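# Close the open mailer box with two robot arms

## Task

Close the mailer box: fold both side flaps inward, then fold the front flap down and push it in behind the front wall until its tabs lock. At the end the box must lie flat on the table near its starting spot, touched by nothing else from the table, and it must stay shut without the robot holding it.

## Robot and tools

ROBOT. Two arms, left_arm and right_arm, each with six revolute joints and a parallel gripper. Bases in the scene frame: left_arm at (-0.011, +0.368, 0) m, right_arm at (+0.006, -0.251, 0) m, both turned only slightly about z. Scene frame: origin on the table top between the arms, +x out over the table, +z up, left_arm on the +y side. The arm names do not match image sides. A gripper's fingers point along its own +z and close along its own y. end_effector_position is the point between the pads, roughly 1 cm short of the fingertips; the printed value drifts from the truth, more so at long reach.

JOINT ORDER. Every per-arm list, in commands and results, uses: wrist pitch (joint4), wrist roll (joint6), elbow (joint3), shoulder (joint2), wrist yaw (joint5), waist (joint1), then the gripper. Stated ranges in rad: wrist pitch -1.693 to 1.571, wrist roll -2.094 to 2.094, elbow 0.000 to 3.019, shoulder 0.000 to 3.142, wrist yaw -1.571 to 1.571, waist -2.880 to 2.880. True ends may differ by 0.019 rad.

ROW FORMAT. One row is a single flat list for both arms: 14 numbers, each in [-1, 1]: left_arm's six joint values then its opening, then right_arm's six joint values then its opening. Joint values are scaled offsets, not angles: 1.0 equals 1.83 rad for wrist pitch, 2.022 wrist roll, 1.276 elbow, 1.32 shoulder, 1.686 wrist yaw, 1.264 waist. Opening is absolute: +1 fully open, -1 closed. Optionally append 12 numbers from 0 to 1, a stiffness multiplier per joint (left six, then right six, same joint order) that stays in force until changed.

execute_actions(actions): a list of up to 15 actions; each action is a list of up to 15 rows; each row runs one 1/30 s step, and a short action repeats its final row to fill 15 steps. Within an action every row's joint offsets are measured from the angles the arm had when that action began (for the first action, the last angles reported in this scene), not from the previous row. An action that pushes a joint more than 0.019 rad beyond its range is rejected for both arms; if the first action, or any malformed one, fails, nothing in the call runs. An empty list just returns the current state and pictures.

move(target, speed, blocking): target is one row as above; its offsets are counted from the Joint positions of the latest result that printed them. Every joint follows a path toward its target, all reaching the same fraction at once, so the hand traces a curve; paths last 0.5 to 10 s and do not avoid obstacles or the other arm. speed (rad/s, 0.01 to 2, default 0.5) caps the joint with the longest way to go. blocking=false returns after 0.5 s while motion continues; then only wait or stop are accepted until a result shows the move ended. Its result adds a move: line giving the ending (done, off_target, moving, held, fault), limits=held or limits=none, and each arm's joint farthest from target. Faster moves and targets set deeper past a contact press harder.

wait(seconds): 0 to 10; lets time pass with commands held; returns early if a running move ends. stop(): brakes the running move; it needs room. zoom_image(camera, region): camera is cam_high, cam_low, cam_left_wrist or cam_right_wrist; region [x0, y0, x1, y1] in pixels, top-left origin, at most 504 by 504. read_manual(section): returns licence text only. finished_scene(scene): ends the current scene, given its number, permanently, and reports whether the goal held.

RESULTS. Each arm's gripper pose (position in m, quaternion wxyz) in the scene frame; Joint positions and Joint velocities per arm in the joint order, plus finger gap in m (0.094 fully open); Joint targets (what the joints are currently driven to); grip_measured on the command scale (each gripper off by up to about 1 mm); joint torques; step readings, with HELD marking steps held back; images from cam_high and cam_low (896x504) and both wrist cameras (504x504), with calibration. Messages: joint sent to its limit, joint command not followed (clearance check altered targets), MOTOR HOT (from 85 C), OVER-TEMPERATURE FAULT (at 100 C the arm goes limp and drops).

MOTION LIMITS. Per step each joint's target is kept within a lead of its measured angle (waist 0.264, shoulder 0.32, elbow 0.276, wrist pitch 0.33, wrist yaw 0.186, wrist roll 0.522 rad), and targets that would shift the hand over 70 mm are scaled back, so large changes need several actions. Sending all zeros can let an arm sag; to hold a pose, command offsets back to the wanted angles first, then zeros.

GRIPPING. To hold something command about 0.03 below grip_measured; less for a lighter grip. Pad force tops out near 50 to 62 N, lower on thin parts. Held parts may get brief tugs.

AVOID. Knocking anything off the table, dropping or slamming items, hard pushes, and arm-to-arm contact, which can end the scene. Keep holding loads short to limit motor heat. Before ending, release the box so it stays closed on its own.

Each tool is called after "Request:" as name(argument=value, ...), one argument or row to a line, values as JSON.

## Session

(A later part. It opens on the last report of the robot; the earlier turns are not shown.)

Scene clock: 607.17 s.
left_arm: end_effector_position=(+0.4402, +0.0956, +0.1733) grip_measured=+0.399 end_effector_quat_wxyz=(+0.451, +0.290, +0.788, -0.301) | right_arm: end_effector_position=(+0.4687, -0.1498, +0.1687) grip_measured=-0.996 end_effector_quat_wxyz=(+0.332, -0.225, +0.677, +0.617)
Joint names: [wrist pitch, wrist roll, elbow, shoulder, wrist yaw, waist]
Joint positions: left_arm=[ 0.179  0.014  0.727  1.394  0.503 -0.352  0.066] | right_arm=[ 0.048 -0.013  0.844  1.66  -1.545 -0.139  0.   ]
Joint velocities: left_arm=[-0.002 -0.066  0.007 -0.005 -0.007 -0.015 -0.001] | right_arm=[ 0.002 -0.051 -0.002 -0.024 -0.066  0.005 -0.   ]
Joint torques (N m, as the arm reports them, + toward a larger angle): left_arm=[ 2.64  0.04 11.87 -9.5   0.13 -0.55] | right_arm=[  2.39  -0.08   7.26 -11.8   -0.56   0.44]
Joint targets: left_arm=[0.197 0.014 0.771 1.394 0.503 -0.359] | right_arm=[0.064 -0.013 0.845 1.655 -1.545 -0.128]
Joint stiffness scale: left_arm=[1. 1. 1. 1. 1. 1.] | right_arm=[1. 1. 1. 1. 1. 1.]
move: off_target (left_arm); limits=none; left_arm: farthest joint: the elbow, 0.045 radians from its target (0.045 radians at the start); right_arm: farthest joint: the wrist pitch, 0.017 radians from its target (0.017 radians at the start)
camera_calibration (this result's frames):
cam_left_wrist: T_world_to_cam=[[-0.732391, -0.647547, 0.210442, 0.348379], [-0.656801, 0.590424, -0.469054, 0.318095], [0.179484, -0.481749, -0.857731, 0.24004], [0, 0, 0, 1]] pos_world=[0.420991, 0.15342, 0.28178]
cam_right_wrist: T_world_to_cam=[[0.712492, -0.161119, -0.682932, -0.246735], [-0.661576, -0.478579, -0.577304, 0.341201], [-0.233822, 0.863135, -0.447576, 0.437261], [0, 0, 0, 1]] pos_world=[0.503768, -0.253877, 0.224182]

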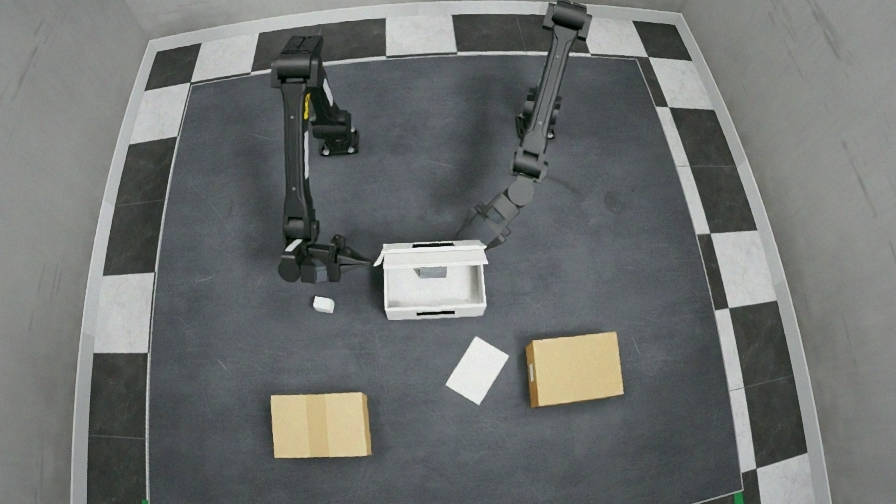

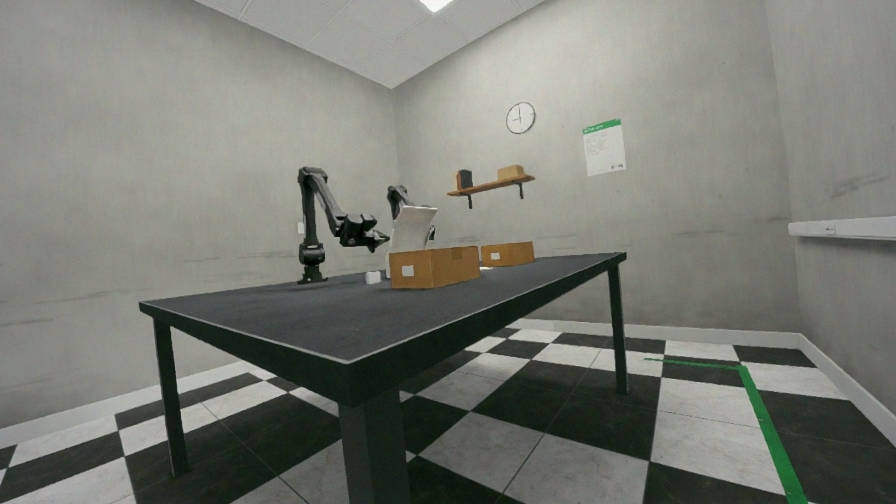

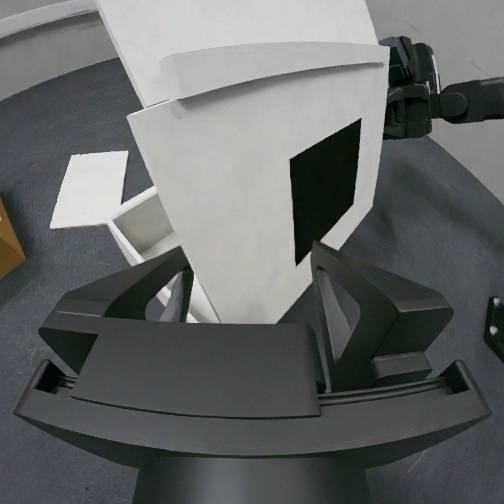

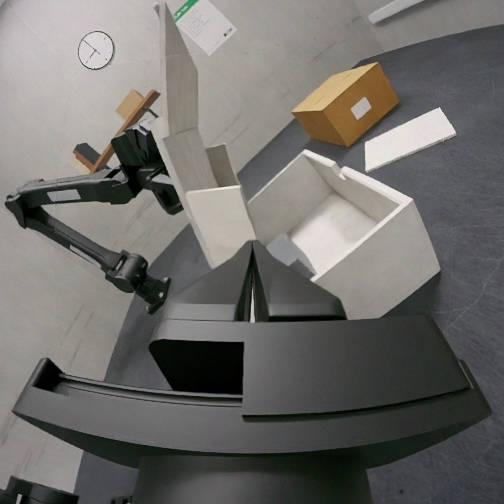

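Request:
move(
  target=[0.01,0,0.035,0,0,-0.02,0.4,0.009,0,0.003,0,0,0.09,-1],
  speed=0.07,
)

Request:
zoom_image(
  camera="cam_high",
  region=[300, 180, 540, 340],
)

Scene clock: 617.00 s.
left_arm: end_effector_position=(+0.4402, +0.0958, +0.1723) grip_measured=+0.399 end_effector_quat_wxyz=(+0.451, +0.289, +0.790, -0.299) | right_arm: end_effector_position=(+0.4609, -0.1188, +0.1688) grip_measured=-0.996 end_effector_quat_wxyz=(+0.312, -0.249, +0.669, +0.627)
Joint names: [wrist pitch, wrist roll, elbow, shoulder, wrist yaw, waist]
Joint positions: left_arm=[ 0.179  0.014  0.725  1.394  0.495 -0.354  0.066] | right_arm=[ 0.05  -0.013  0.844  1.66  -1.545 -0.071  0.   ]
Joint velocities: left_arm=[-0.007 -0.022 -0.007 -0.005  0.022 -0.005 -0.001] | right_arm=[-0.007  0.037 -0.002 -0.005  0.066 -0.005  0.   ]
Joint torques (N m, as the arm reports them, + toward a larger angle): left_arm=[ 2.65  0.03 12.02 -9.5   0.48 -1.91] | right_arm=[  2.31  -0.1    7.19 -10.91  -0.6    2.8 ]
Joint targets: left_arm=[0.197 0.014 0.771 1.394 0.503 -0.377] | right_arm=[0.064 -0.013 0.848 1.660 -1.545 -0.025]
Joint stiffness scale: left_arm=[1. 1. 1. 1. 1. 1.] | right_arm=[1. 1. 1. 1. 1. 1.]
move: off_target (left_arm, right_arm); limits=none; left_arm: farthest joint: the elbow, 0.047 radians from its target (0.045 radians at the start); right_arm: farthest joint: the waist, 0.046 radians from its target (0.114 radians at the start)
camera_calibration (this result's frames):
cam_left_wrist: T_world_to_cam=[[-0.729037, -0.65217, 0.207799, 0.348172], [-0.659845, 0.588926, -0.466659, 0.318516], [0.181962, -0.477327, -0.859679, 0.23806], [0, 0, 0, 1]] pos_world=[0.420684, 0.153117, 0.280944]
cam_right_wrist: T_world_to_cam=[[0.723553, -0.112838, -0.680983, -0.235807], [-0.626241, -0.522259, -0.578851, 0.329752], [-0.290333, 0.845289, -0.448546, 0.432888], [0, 0, 0, 1]] pos_world=[0.502805, -0.220308, 0.224467]

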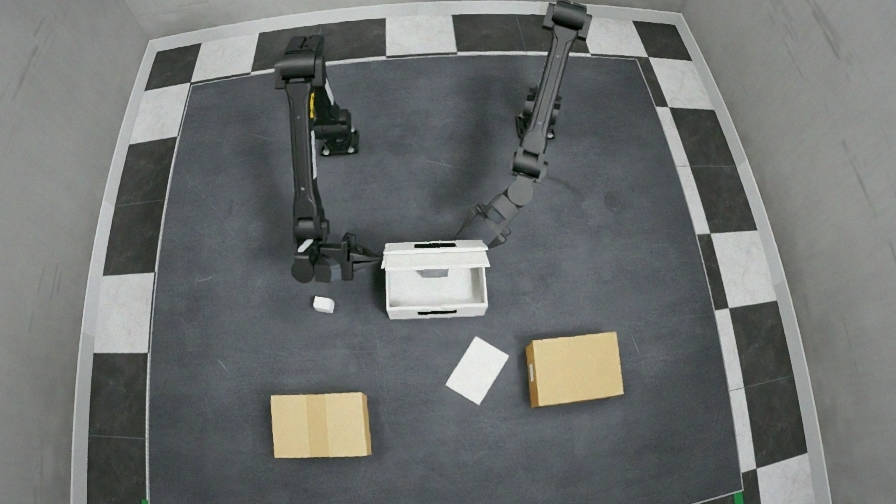

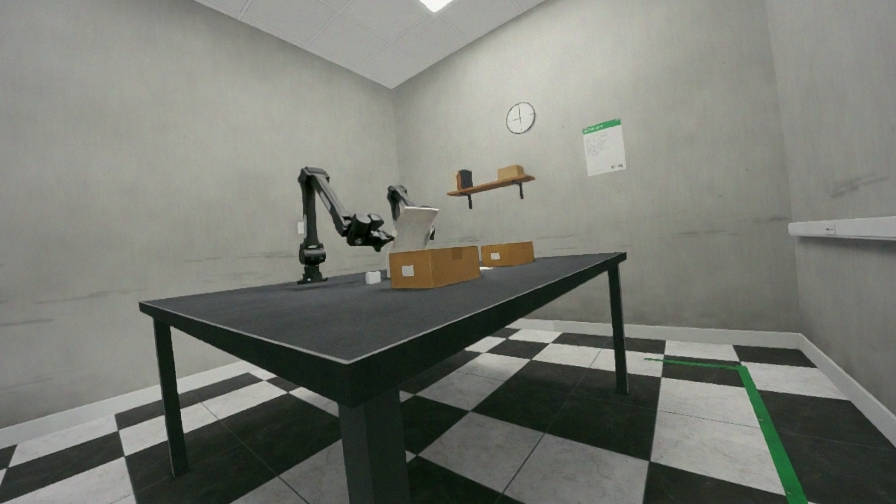

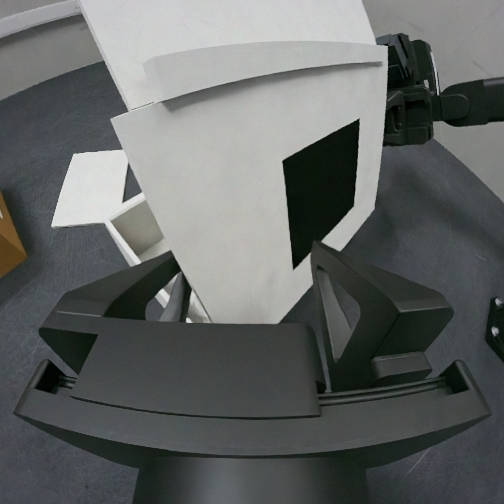

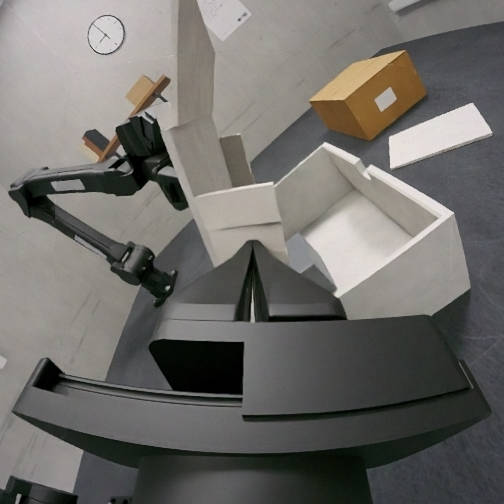

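Region (300, 180, 540, 340) of cam_high's 896x504 image, scaled by 2.100, with more detail than that image has.

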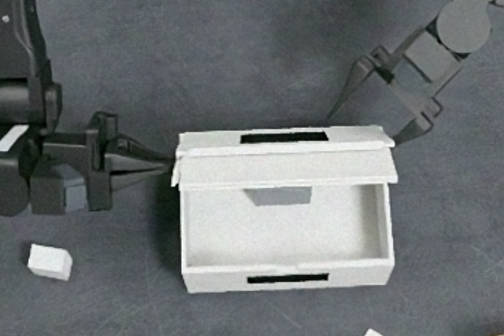

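Working. Continue with a slight forward offset.

Request:
move(
  target=[0.01,0,0.036,0,0.01,-0.035,0.4,0.009,0,0.055,0.03,0,0.1,-1],
  speed=0.07,
)

Request:
zoom_image(
  camera="cam_high",
  region=[300, 180, 540, 340],
)

Scene clock: 630.30 s.
left_arm: end_effector_position=(+0.4367, +0.0908, +0.1719) grip_measured=+0.399 end_effector_quat_wxyz=(+0.449, +0.293, +0.788, -0.302) | right_arm: end_effector_position=(+0.4612, -0.0793, +0.1699) grip_measured=-0.996 end_effector_quat_wxyz=(+0.288, -0.282, +0.655, +0.639)
Joint names: [wrist pitch, wrist roll, elbow, shoulder, wrist yaw, waist]
Joint positions: left_arm=[ 0.179  0.014  0.724  1.394  0.496 -0.365  0.066] | right_arm=[ 0.05  -0.013  0.882  1.686 -1.545  0.017  0.   ]
Joint velocities: left_arm=[-0.002 -0.066 -0.012  0.005 -0.007 -0.005  0.001] | right_arm=[-0.002  0.007  0.002  0.005 -0.022 -0.005 -0.   ]
Joint torques (N m, as the arm reports them, + toward a larger angle): left_arm=[ 2.66  0.04 12.03 -9.42  0.77 -2.77] | right_arm=[  2.44  -0.1    9.7  -10.31  -0.56   2.68]
Joint targets: left_arm=[0.197 0.014 0.771 1.394 0.511 -0.398] | right_arm=[0.067 -0.013 0.914 1.700 -1.545 0.055]
Joint stiffness scale: left_arm=[1. 1. 1. 1. 1. 1.] | right_arm=[1. 1. 1. 1. 1. 1.]
move: off_target (left_arm, right_arm); limits=none; left_arm: farthest joint: the elbow, 0.047 radians from its target (0.046 radians at the start); right_arm: farthest joint: the waist, 0.039 radians from its target (0.127 radians at the start)
camera_calibration (this result's frames):
cam_left_wrist: T_world_to_cam=[[-0.736868, -0.642997, 0.208759, 0.344841], [-0.652945, 0.596897, -0.466237, 0.315236], [0.175181, -0.479863, -0.859676, 0.239199], [0, 0, 0, 1]] pos_world=[0.418031, 0.148351, 0.28062]
cam_right_wrist: T_world_to_cam=[[0.738935, -0.0487111, -0.672014, -0.234248], [-0.570739, -0.575336, -0.585871, 0.322571], [-0.358096, 0.816465, -0.452937, 0.429768], [0, 0, 0, 1]] pos_world=[0.511096, -0.176715, 0.226225]

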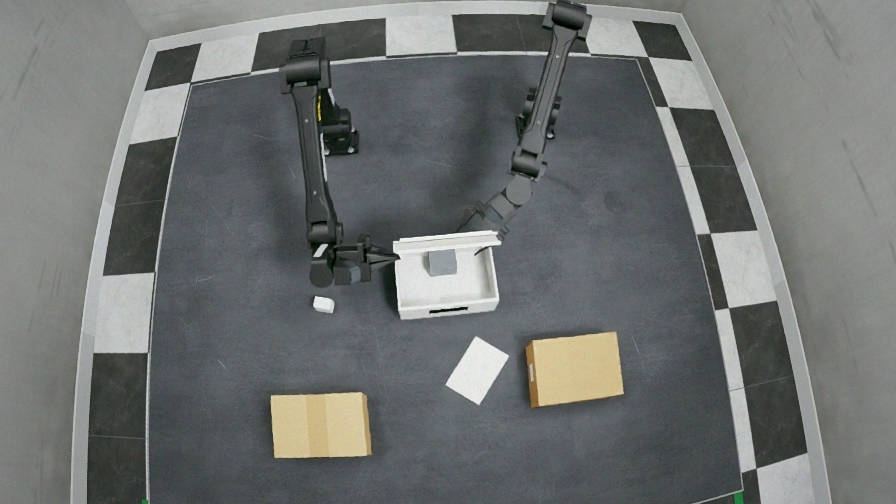

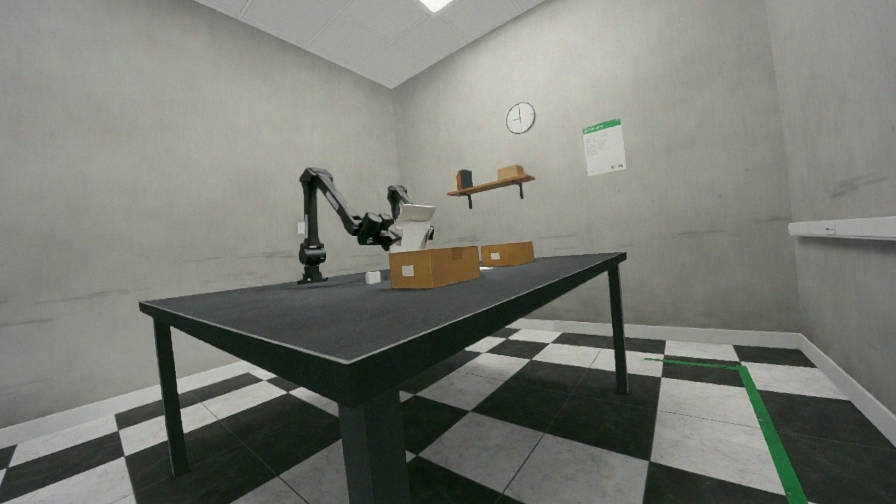

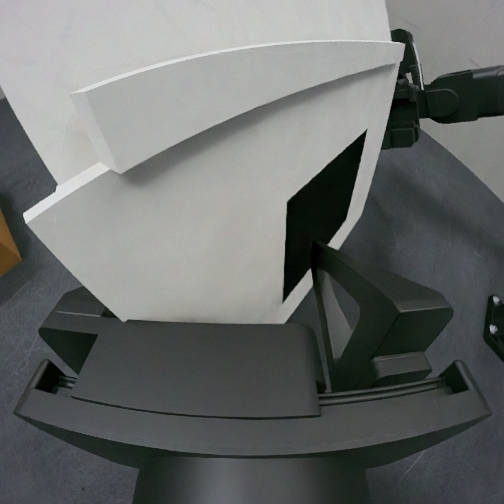

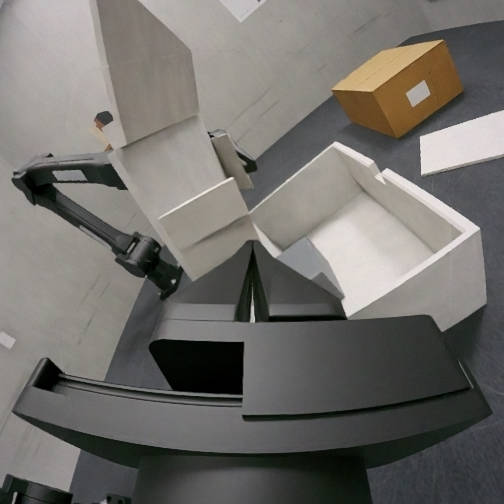

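Region (300, 180, 540, 340) of cam_high's 896x504 image, scaled by 2.100, with more detail than that image has.

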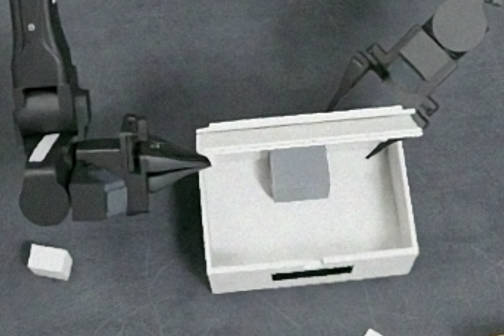

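Request:
move(
  target=[0.01,0,0.036,0,0,0,0.1,0.009,0,0.02,-0.012,0,0.06,-1],
  speed=0.05,
)

Request:
zoom_image(
  camera="cam_high",
  region=[300, 180, 540, 340],
)

Scene clock: 640.73 s.
left_arm: end_effector_position=(+0.4359, +0.0917, +0.1719) grip_measured=+0.106 end_effector_quat_wxyz=(+0.447, +0.292, +0.788, -0.307) | right_arm: end_effector_position=(+0.4545, -0.0611, +0.1696) grip_measured=-0.996 end_effector_quat_wxyz=(+0.276, -0.295, +0.651, +0.643)
Joint names: [wrist pitch, wrist roll, elbow, shoulder, wrist yaw, waist]
Joint positions: left_arm=[ 0.18   0.008  0.722  1.393  0.508 -0.361  0.052] | right_arm=[ 0.05  -0.013  0.882  1.686 -1.54   0.057  0.   ]
Joint velocities: left_arm=[ 0.002 -0.051 -0.017  0.005  0.051 -0.005  0.   ] | right_arm=[-0.002 -0.125 -0.007 -0.005 -0.051  0.005  0.   ]
Joint torques (N m, as the arm reports them, + toward a larger angle): left_arm=[ 2.61  0.1  12.14 -9.39 -0.38 -0.4 ] | right_arm=[  2.53  -0.03   9.06 -13.35  -0.84   2.44]
Joint targets: left_arm=[0.197 0.014 0.770 1.394 0.496 -0.365] | right_arm=[0.067 -0.013 0.908 1.671 -1.545 0.093]
Joint stiffness scale: left_arm=[1. 1. 1. 1. 1. 1.] | right_arm=[1. 1. 1. 1. 1. 1.]
move: off_target (left_arm, right_arm); limits=none; left_arm: farthest joint: the elbow, 0.047 radians from its target (0.046 radians at the start); right_arm: farthest joint: the waist, 0.036 radians from its target (0.076 radians at the start)
camera_calibration (this result's frames):
cam_left_wrist: T_world_to_cam=[[-0.737859, -0.638428, 0.219029, 0.343115], [-0.653845, 0.595575, -0.466666, 0.314754], [0.167484, -0.487545, -0.856883, 0.2433], [0, 0, 0, 1]] pos_world=[0.418222, 0.150214, 0.280213]
cam_right_wrist: T_world_to_cam=[[0.740831, -0.0244958, -0.671244, -0.228198], [-0.548968, -0.597921, -0.584059, 0.317499], [-0.387044, 0.801181, -0.456406, 0.425151], [0, 0, 0, 1]] pos_world=[0.507905, -0.156374, 0.226302]

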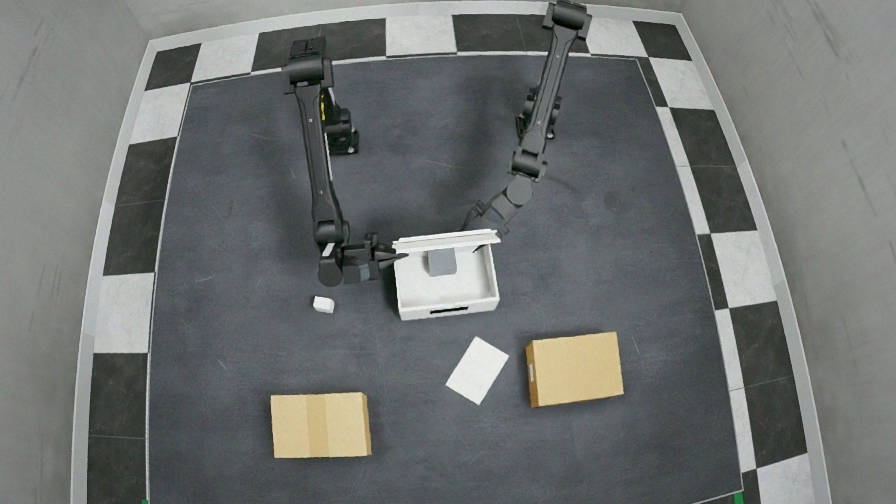

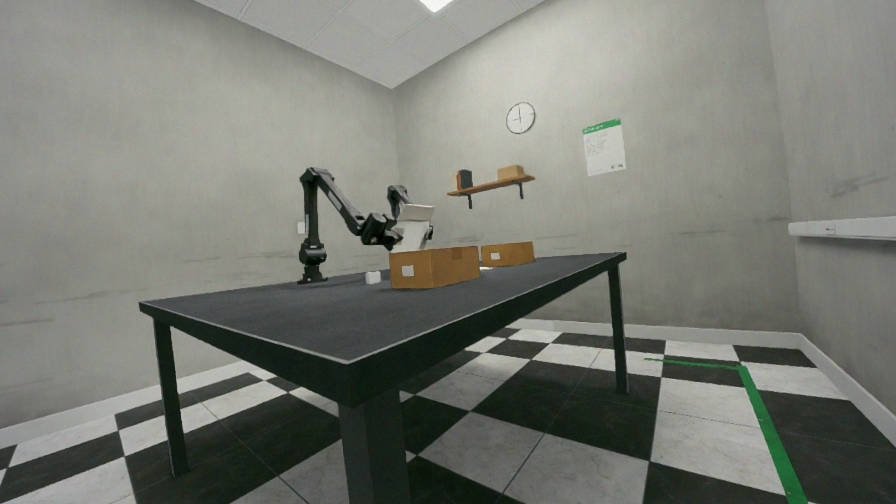

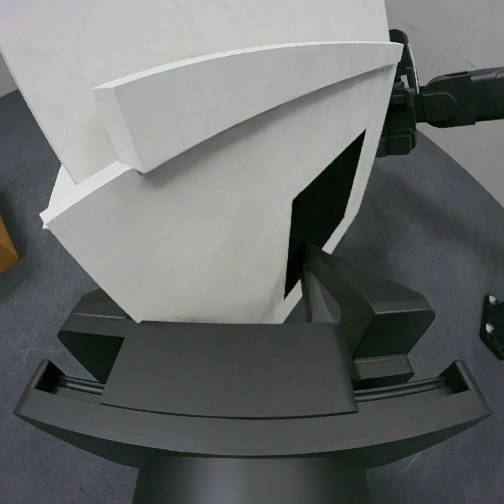

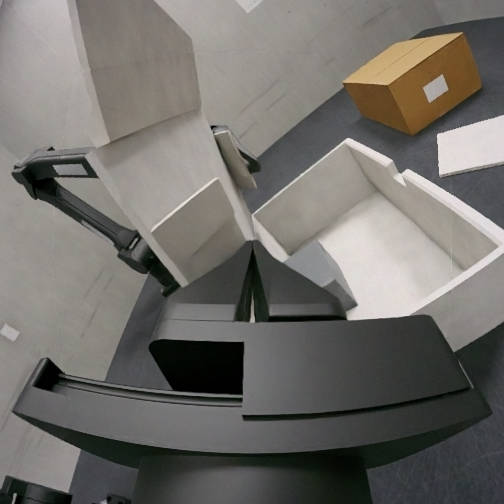

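Region (300, 180, 540, 340) of cam_high's 896x504 image, scaled by 2.100, with more detail than that image has.

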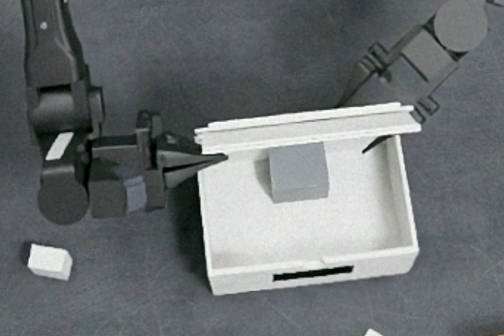

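Request:
move(
  target=[0.01,0,0.037,0,0,0,0.1,0.009,0,0.02,0,0,-0.135,-1],
  speed=0.2,
)

Request:
move(
  target=[0.01,0,0.037,0,0,0,0.1,-0.178,0,0.178,-0.115,-0.005,0,0.0],
  speed=0.4,
)

Request:
zoom_image(
  camera="cam_high",
  region=[300, 180, 540, 340],
)

Scene clock: 667.50 s.
left_arm: end_effector_position=(+0.4355, +0.0916, +0.1720) grip_measured=+0.103 end_effector_quat_wxyz=(+0.447, +0.293, +0.787, -0.308) | right_arm: end_effector_position=(+0.4796, -0.1361, +0.1694) grip_measured=-0.996 end_effector_quat_wxyz=(+0.328, -0.241, +0.673, +0.617)
Joint names: [wrist pitch, wrist roll, elbow, shoulder, wrist yaw, waist]
Joint positions: left_arm=[ 0.181  0.008  0.722  1.393  0.513 -0.36   0.052] | right_arm=[ 0.05  -0.013  0.882  1.686 -1.538 -0.105  0.   ]
Joint velocities: left_arm=[ 0.012 -0.022 -0.007  0.005 -0.007  0.005  0.001] | right_arm=[-0.007 -0.007  0.002 -0.015  0.022 -0.005  0.001]
Joint torques (N m, as the arm reports them, + toward a larger angle): left_arm=[ 2.59  0.04 12.11 -9.45 -0.05 -0.2 ] | right_arm=[  2.56  -0.1    9.26 -11.5   -0.66  -0.68]
Joint targets: left_arm=[0.198 0.008 0.769 1.393 0.508 -0.361] | right_arm=[0.067 -0.013 0.908 1.686 -1.540 -0.114]
Joint stiffness scale: left_arm=[1. 1. 1. 1. 1. 1.] | right_arm=[1. 1. 1. 1. 1. 1.]
move: off_target (left_arm, right_arm); limits=none; left_arm: farthest joint: the elbow, 0.048 radians from its target (0.047 radians at the start); right_arm: farthest joint: the elbow, 0.025 radians from its target (0.025 radians at the start)
camera_calibration (this result's frames):
cam_left_wrist: T_world_to_cam=[[-0.739557, -0.635864, 0.220756, 0.342947], [-0.652345, 0.596308, -0.467828, 0.314057], [0.165837, -0.489994, -0.855806, 0.244161], [0, 0, 0, 1]] pos_world=[0.418012, 0.150431, 0.280171]
cam_right_wrist: T_world_to_cam=[[0.7268, -0.145916, -0.671171, -0.258603], [-0.639265, -0.501089, -0.58331, 0.342635], [-0.251202, 0.853005, -0.457471, 0.436989], [0, 0, 0, 1]] pos_world=[0.51676, -0.238797, 0.226205]

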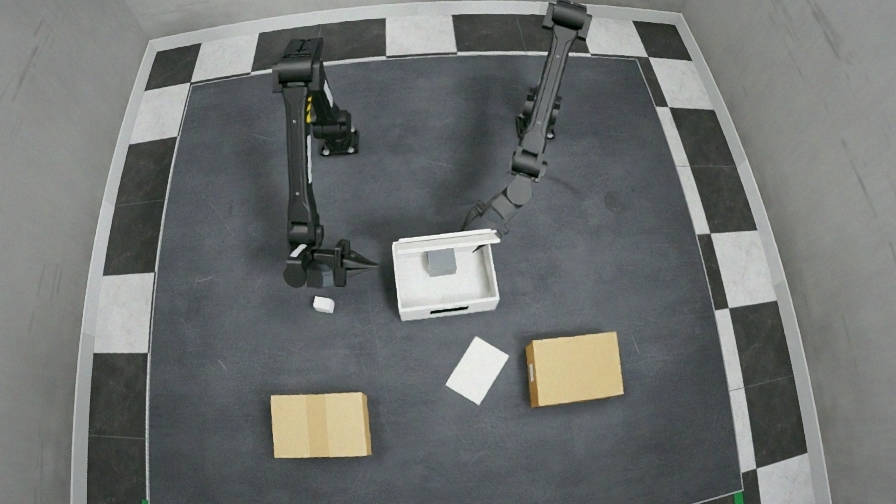

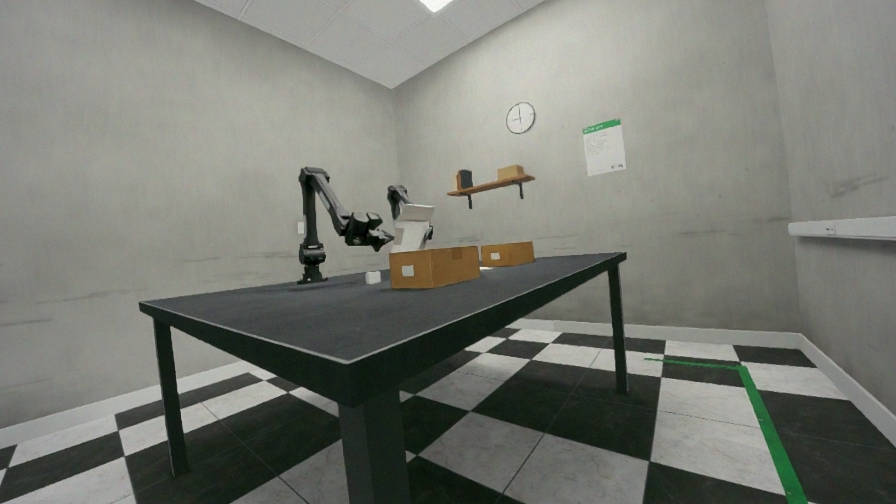

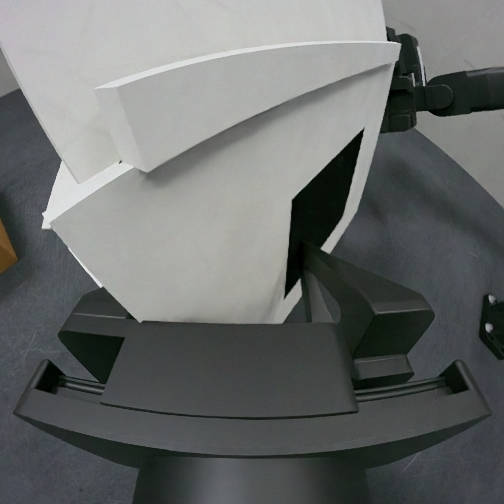

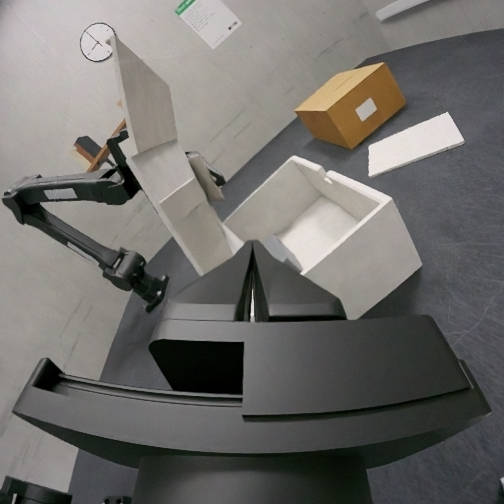

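Scene clock: 668.83 s.
left_arm: end_effector_position=(+0.4354, +0.0915, +0.1720) grip_measured=+0.103 end_effector_quat_wxyz=(+0.447, +0.293, +0.787, -0.309) | right_arm: end_effector_position=(+0.5006, -0.1386, +0.2890) grip_measured=-0.002 end_effector_quat_wxyz=(+0.336, -0.250, +0.668, +0.615)
Joint names: [wrist pitch, wrist roll, elbow, shoulder, wrist yaw, waist]
Joint positions: left_arm=[ 0.182  0.008  0.721  1.393  0.514 -0.36   0.052] | right_arm=[-0.264 -0.013  1.074  1.535 -1.543 -0.105  0.047]
Joint velocities: left_arm=[-0.007 -0.051  0.002 -0.005  0.007  0.005 -0.001] | right_arm=[ 0.012 -0.007 -0.012 -0.024  0.051 -0.005 -0.   ]
Joint torques (N m, as the arm reports them, + toward a larger angle): left_arm=[ 2.61  0.04 12.09 -9.47  0.09 -0.12] | right_arm=[  1.2   -0.07  11.75 -11.17  -0.65  -0.67]
Joint targets: left_arm=[0.200 0.008 0.769 1.393 0.513 -0.360] | right_arm=[-0.275 -0.013 1.109 1.534 -1.546 -0.105]
Joint stiffness scale: left_arm=[1. 1. 1. 1. 1. 1.] | right_arm=[1. 1. 1. 1. 1. 1.]
move: off_target (left_arm, right_arm); limits=none; left_arm: farthest joint: the elbow, 0.048 radians from its target (0.048 radians at the start); right_arm: farthest joint: the elbow, 0.036 radians from its target (0.227 radians at the start)
camera_calibration (this result's frames):
cam_left_wrist: T_world_to_cam=[[-0.740309, -0.634942, 0.220888, 0.342958], [-0.651509, 0.596596, -0.468625, 0.313814], [0.165768, -0.490837, -0.855336, 0.244223], [0, 0, 0, 1]] pos_world=[0.417863, 0.150412, 0.280198]
cam_right_wrist: T_world_to_cam=[[0.745927, -0.142865, -0.650525, -0.209043], [-0.620653, -0.503446, -0.601109, 0.420073], [-0.241627, 0.852133, -0.464203, 0.496169], [0, 0, 0, 1]] pos_world=[0.536538, -0.241182, 0.346846]

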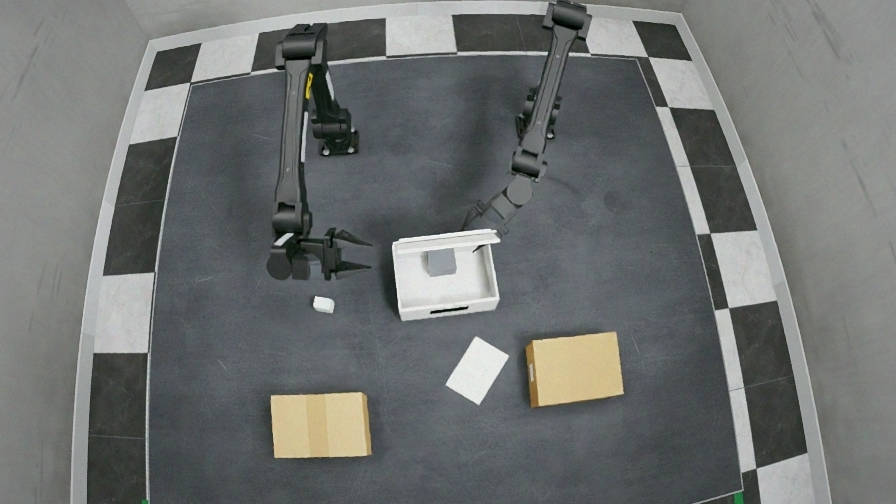

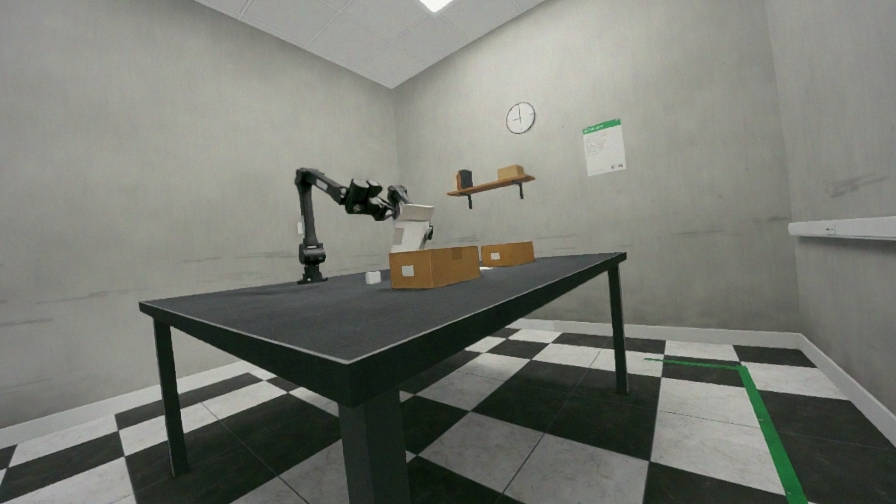

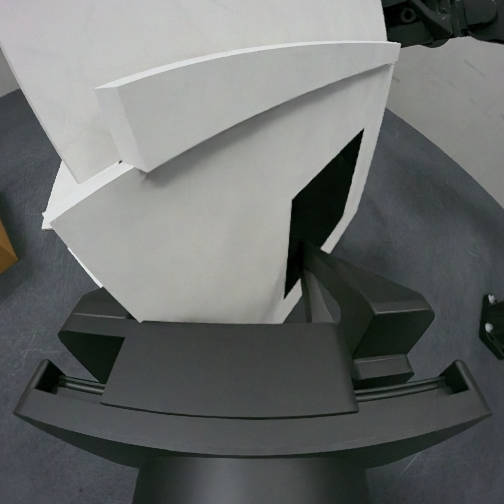

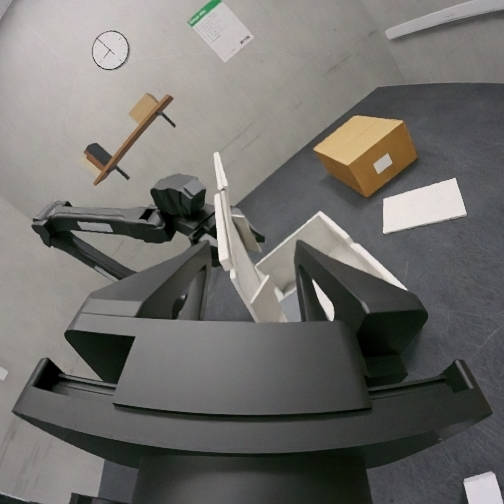

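Region (300, 180, 540, 340) of cam_high's 896x504 image, scaled by 2.100, with more detail than that image has.

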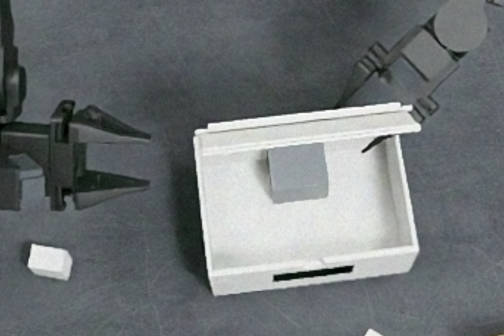

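Request:
move(
  target=[0.01,0,0.037,0,0,0,0.1,0.02,-0.08,0.052,0.042,0,0.145,0.0],
  speed=0.15,
)

Request:
zoom_image(
  camera="cam_high",
  region=[300, 180, 540, 340],
)

Request:
zoom_image(
  camera="cam_low",
  region=[340, 170, 480, 270],
)

Scene clock: 686.00 s.
left_arm: end_effector_position=(+0.4353, +0.0915, +0.1721) grip_measured=+0.103 end_effector_quat_wxyz=(+0.447, +0.293, +0.787, -0.309) | right_arm: end_effector_position=(+0.4874, -0.0653, +0.2782) grip_measured=-0.002 end_effector_quat_wxyz=(+0.324, -0.336, +0.629, +0.621)
Joint names: [wrist pitch, wrist roll, elbow, shoulder, wrist yaw, waist]
Joint positions: left_arm=[ 0.184  0.008  0.721  1.393  0.514 -0.36   0.052] | right_arm=[-0.249 -0.135  1.087  1.571 -1.543  0.046  0.047]
Joint velocities: left_arm=[-0.012 -0.022  0.007  0.015 -0.022  0.005 -0.   ] | right_arm=[-0.017  0.022 -0.007 -0.005 -0.051 -0.015 -0.   ]
Joint torques (N m, as the arm reports them, + toward a larger angle): left_arm=[ 2.61  0.04 12.09 -9.44  0.13 -0.18] | right_arm=[  1.67  -0.05   8.88 -11.9   -0.57  -1.42]
Joint targets: left_arm=[0.201 0.008 0.768 1.393 0.514 -0.360] | right_arm=[-0.249 -0.134 1.088 1.571 -1.543 0.041]
Joint stiffness scale: left_arm=[1. 1. 1. 1. 1. 1.] | right_arm=[1. 1. 1. 1. 1. 1.]
move: held (right_arm), off_target (left_arm); limits=held; held on 9 of 44 steps (right_arm), including the last (right_arm); left_arm: farthest joint: the elbow, 0.047 radians from its target (0.047 radians at the start); right_arm: farthest joint: the elbow, 0.054 radians from its target (0.067 radians at the start)
joint command not followed: on one or more control steps a check withheld the commanded joint targets of the right arm, and it was not sent them on those steps. On the call's last step the targets were still withheld.
cause: the commanded joint targets would bring two parts of the arm too close to each other (its wrist (the part past the wrist pitch) and its wrist camera, with the wrist yaw and the wrist roll between them); next, command targets that bring no two parts of the arm closer together.
camera_calibration (this result's frames):
cam_left_wrist: T_world_to_cam=[[-0.740663, -0.634592, 0.220707, 0.343033], [-0.65101, 0.596601, -0.469312, 0.313724], [0.166147, -0.491284, -0.855006, 0.244077], [0, 0, 0, 1]] pos_world=[0.417757, 0.150429, 0.280212]
cam_right_wrist: T_world_to_cam=[[0.827449, -0.0266418, -0.560909, -0.252773], [-0.465317, -0.591677, -0.65833, 0.376757], [-0.314337, 0.805735, -0.501979, 0.468332], [0, 0, 0, 1]] pos_world=[0.531683, -0.161167, 0.341341]

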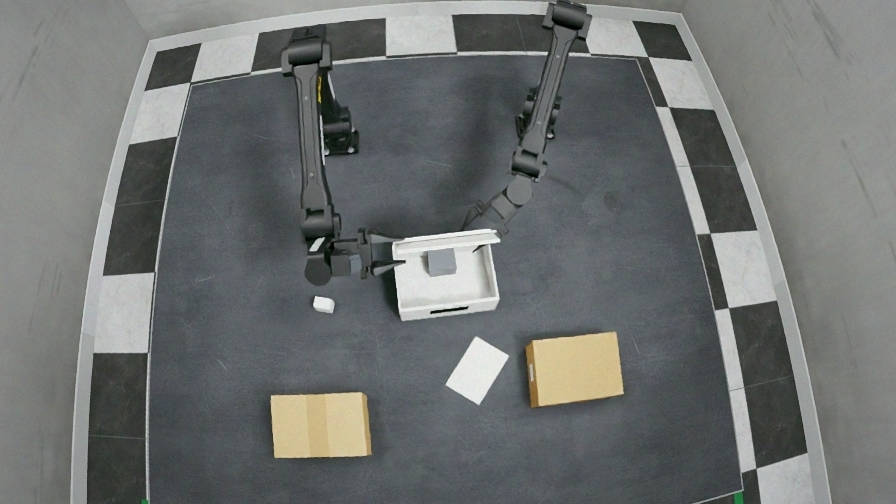

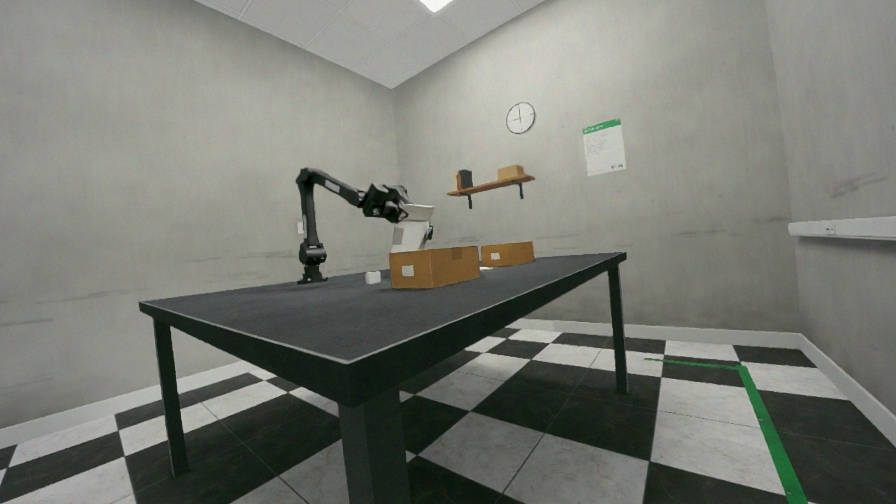

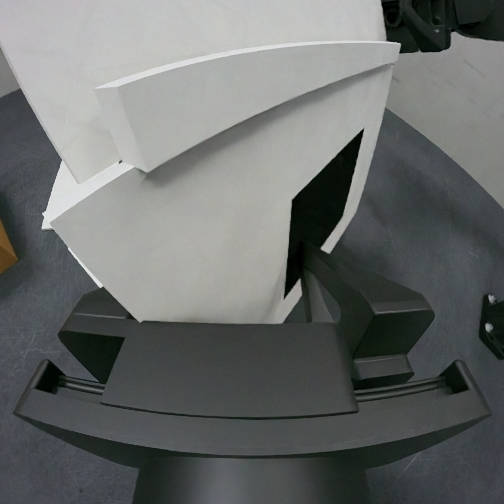

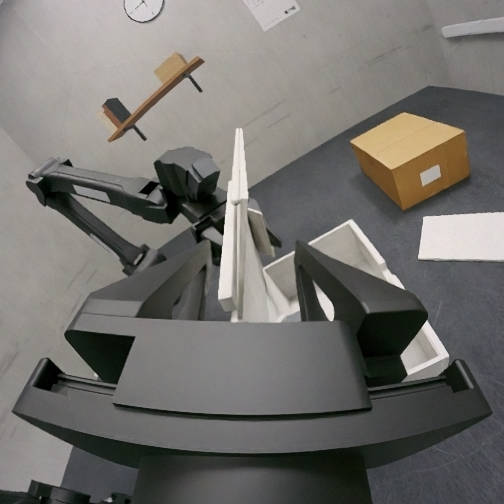

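Region (300, 180, 540, 340) of cam_high's 896x504 image, scaled by 2.100, with more detail than that image has.

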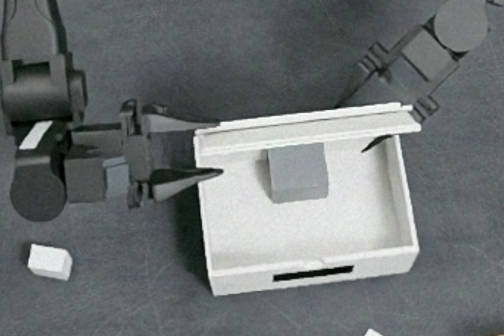

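Region (340, 170, 480, 270) of cam_low's 896x504 image, scaled by 3.600, with more detail than that image has; it fills the top 360 rows of this view, and the rest is white.

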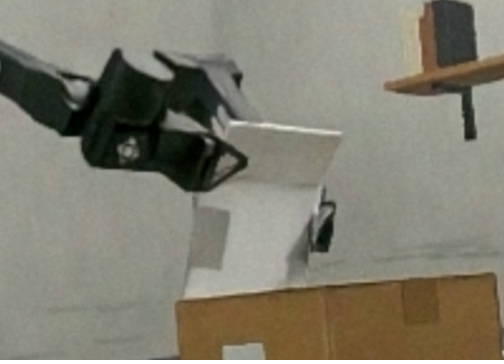

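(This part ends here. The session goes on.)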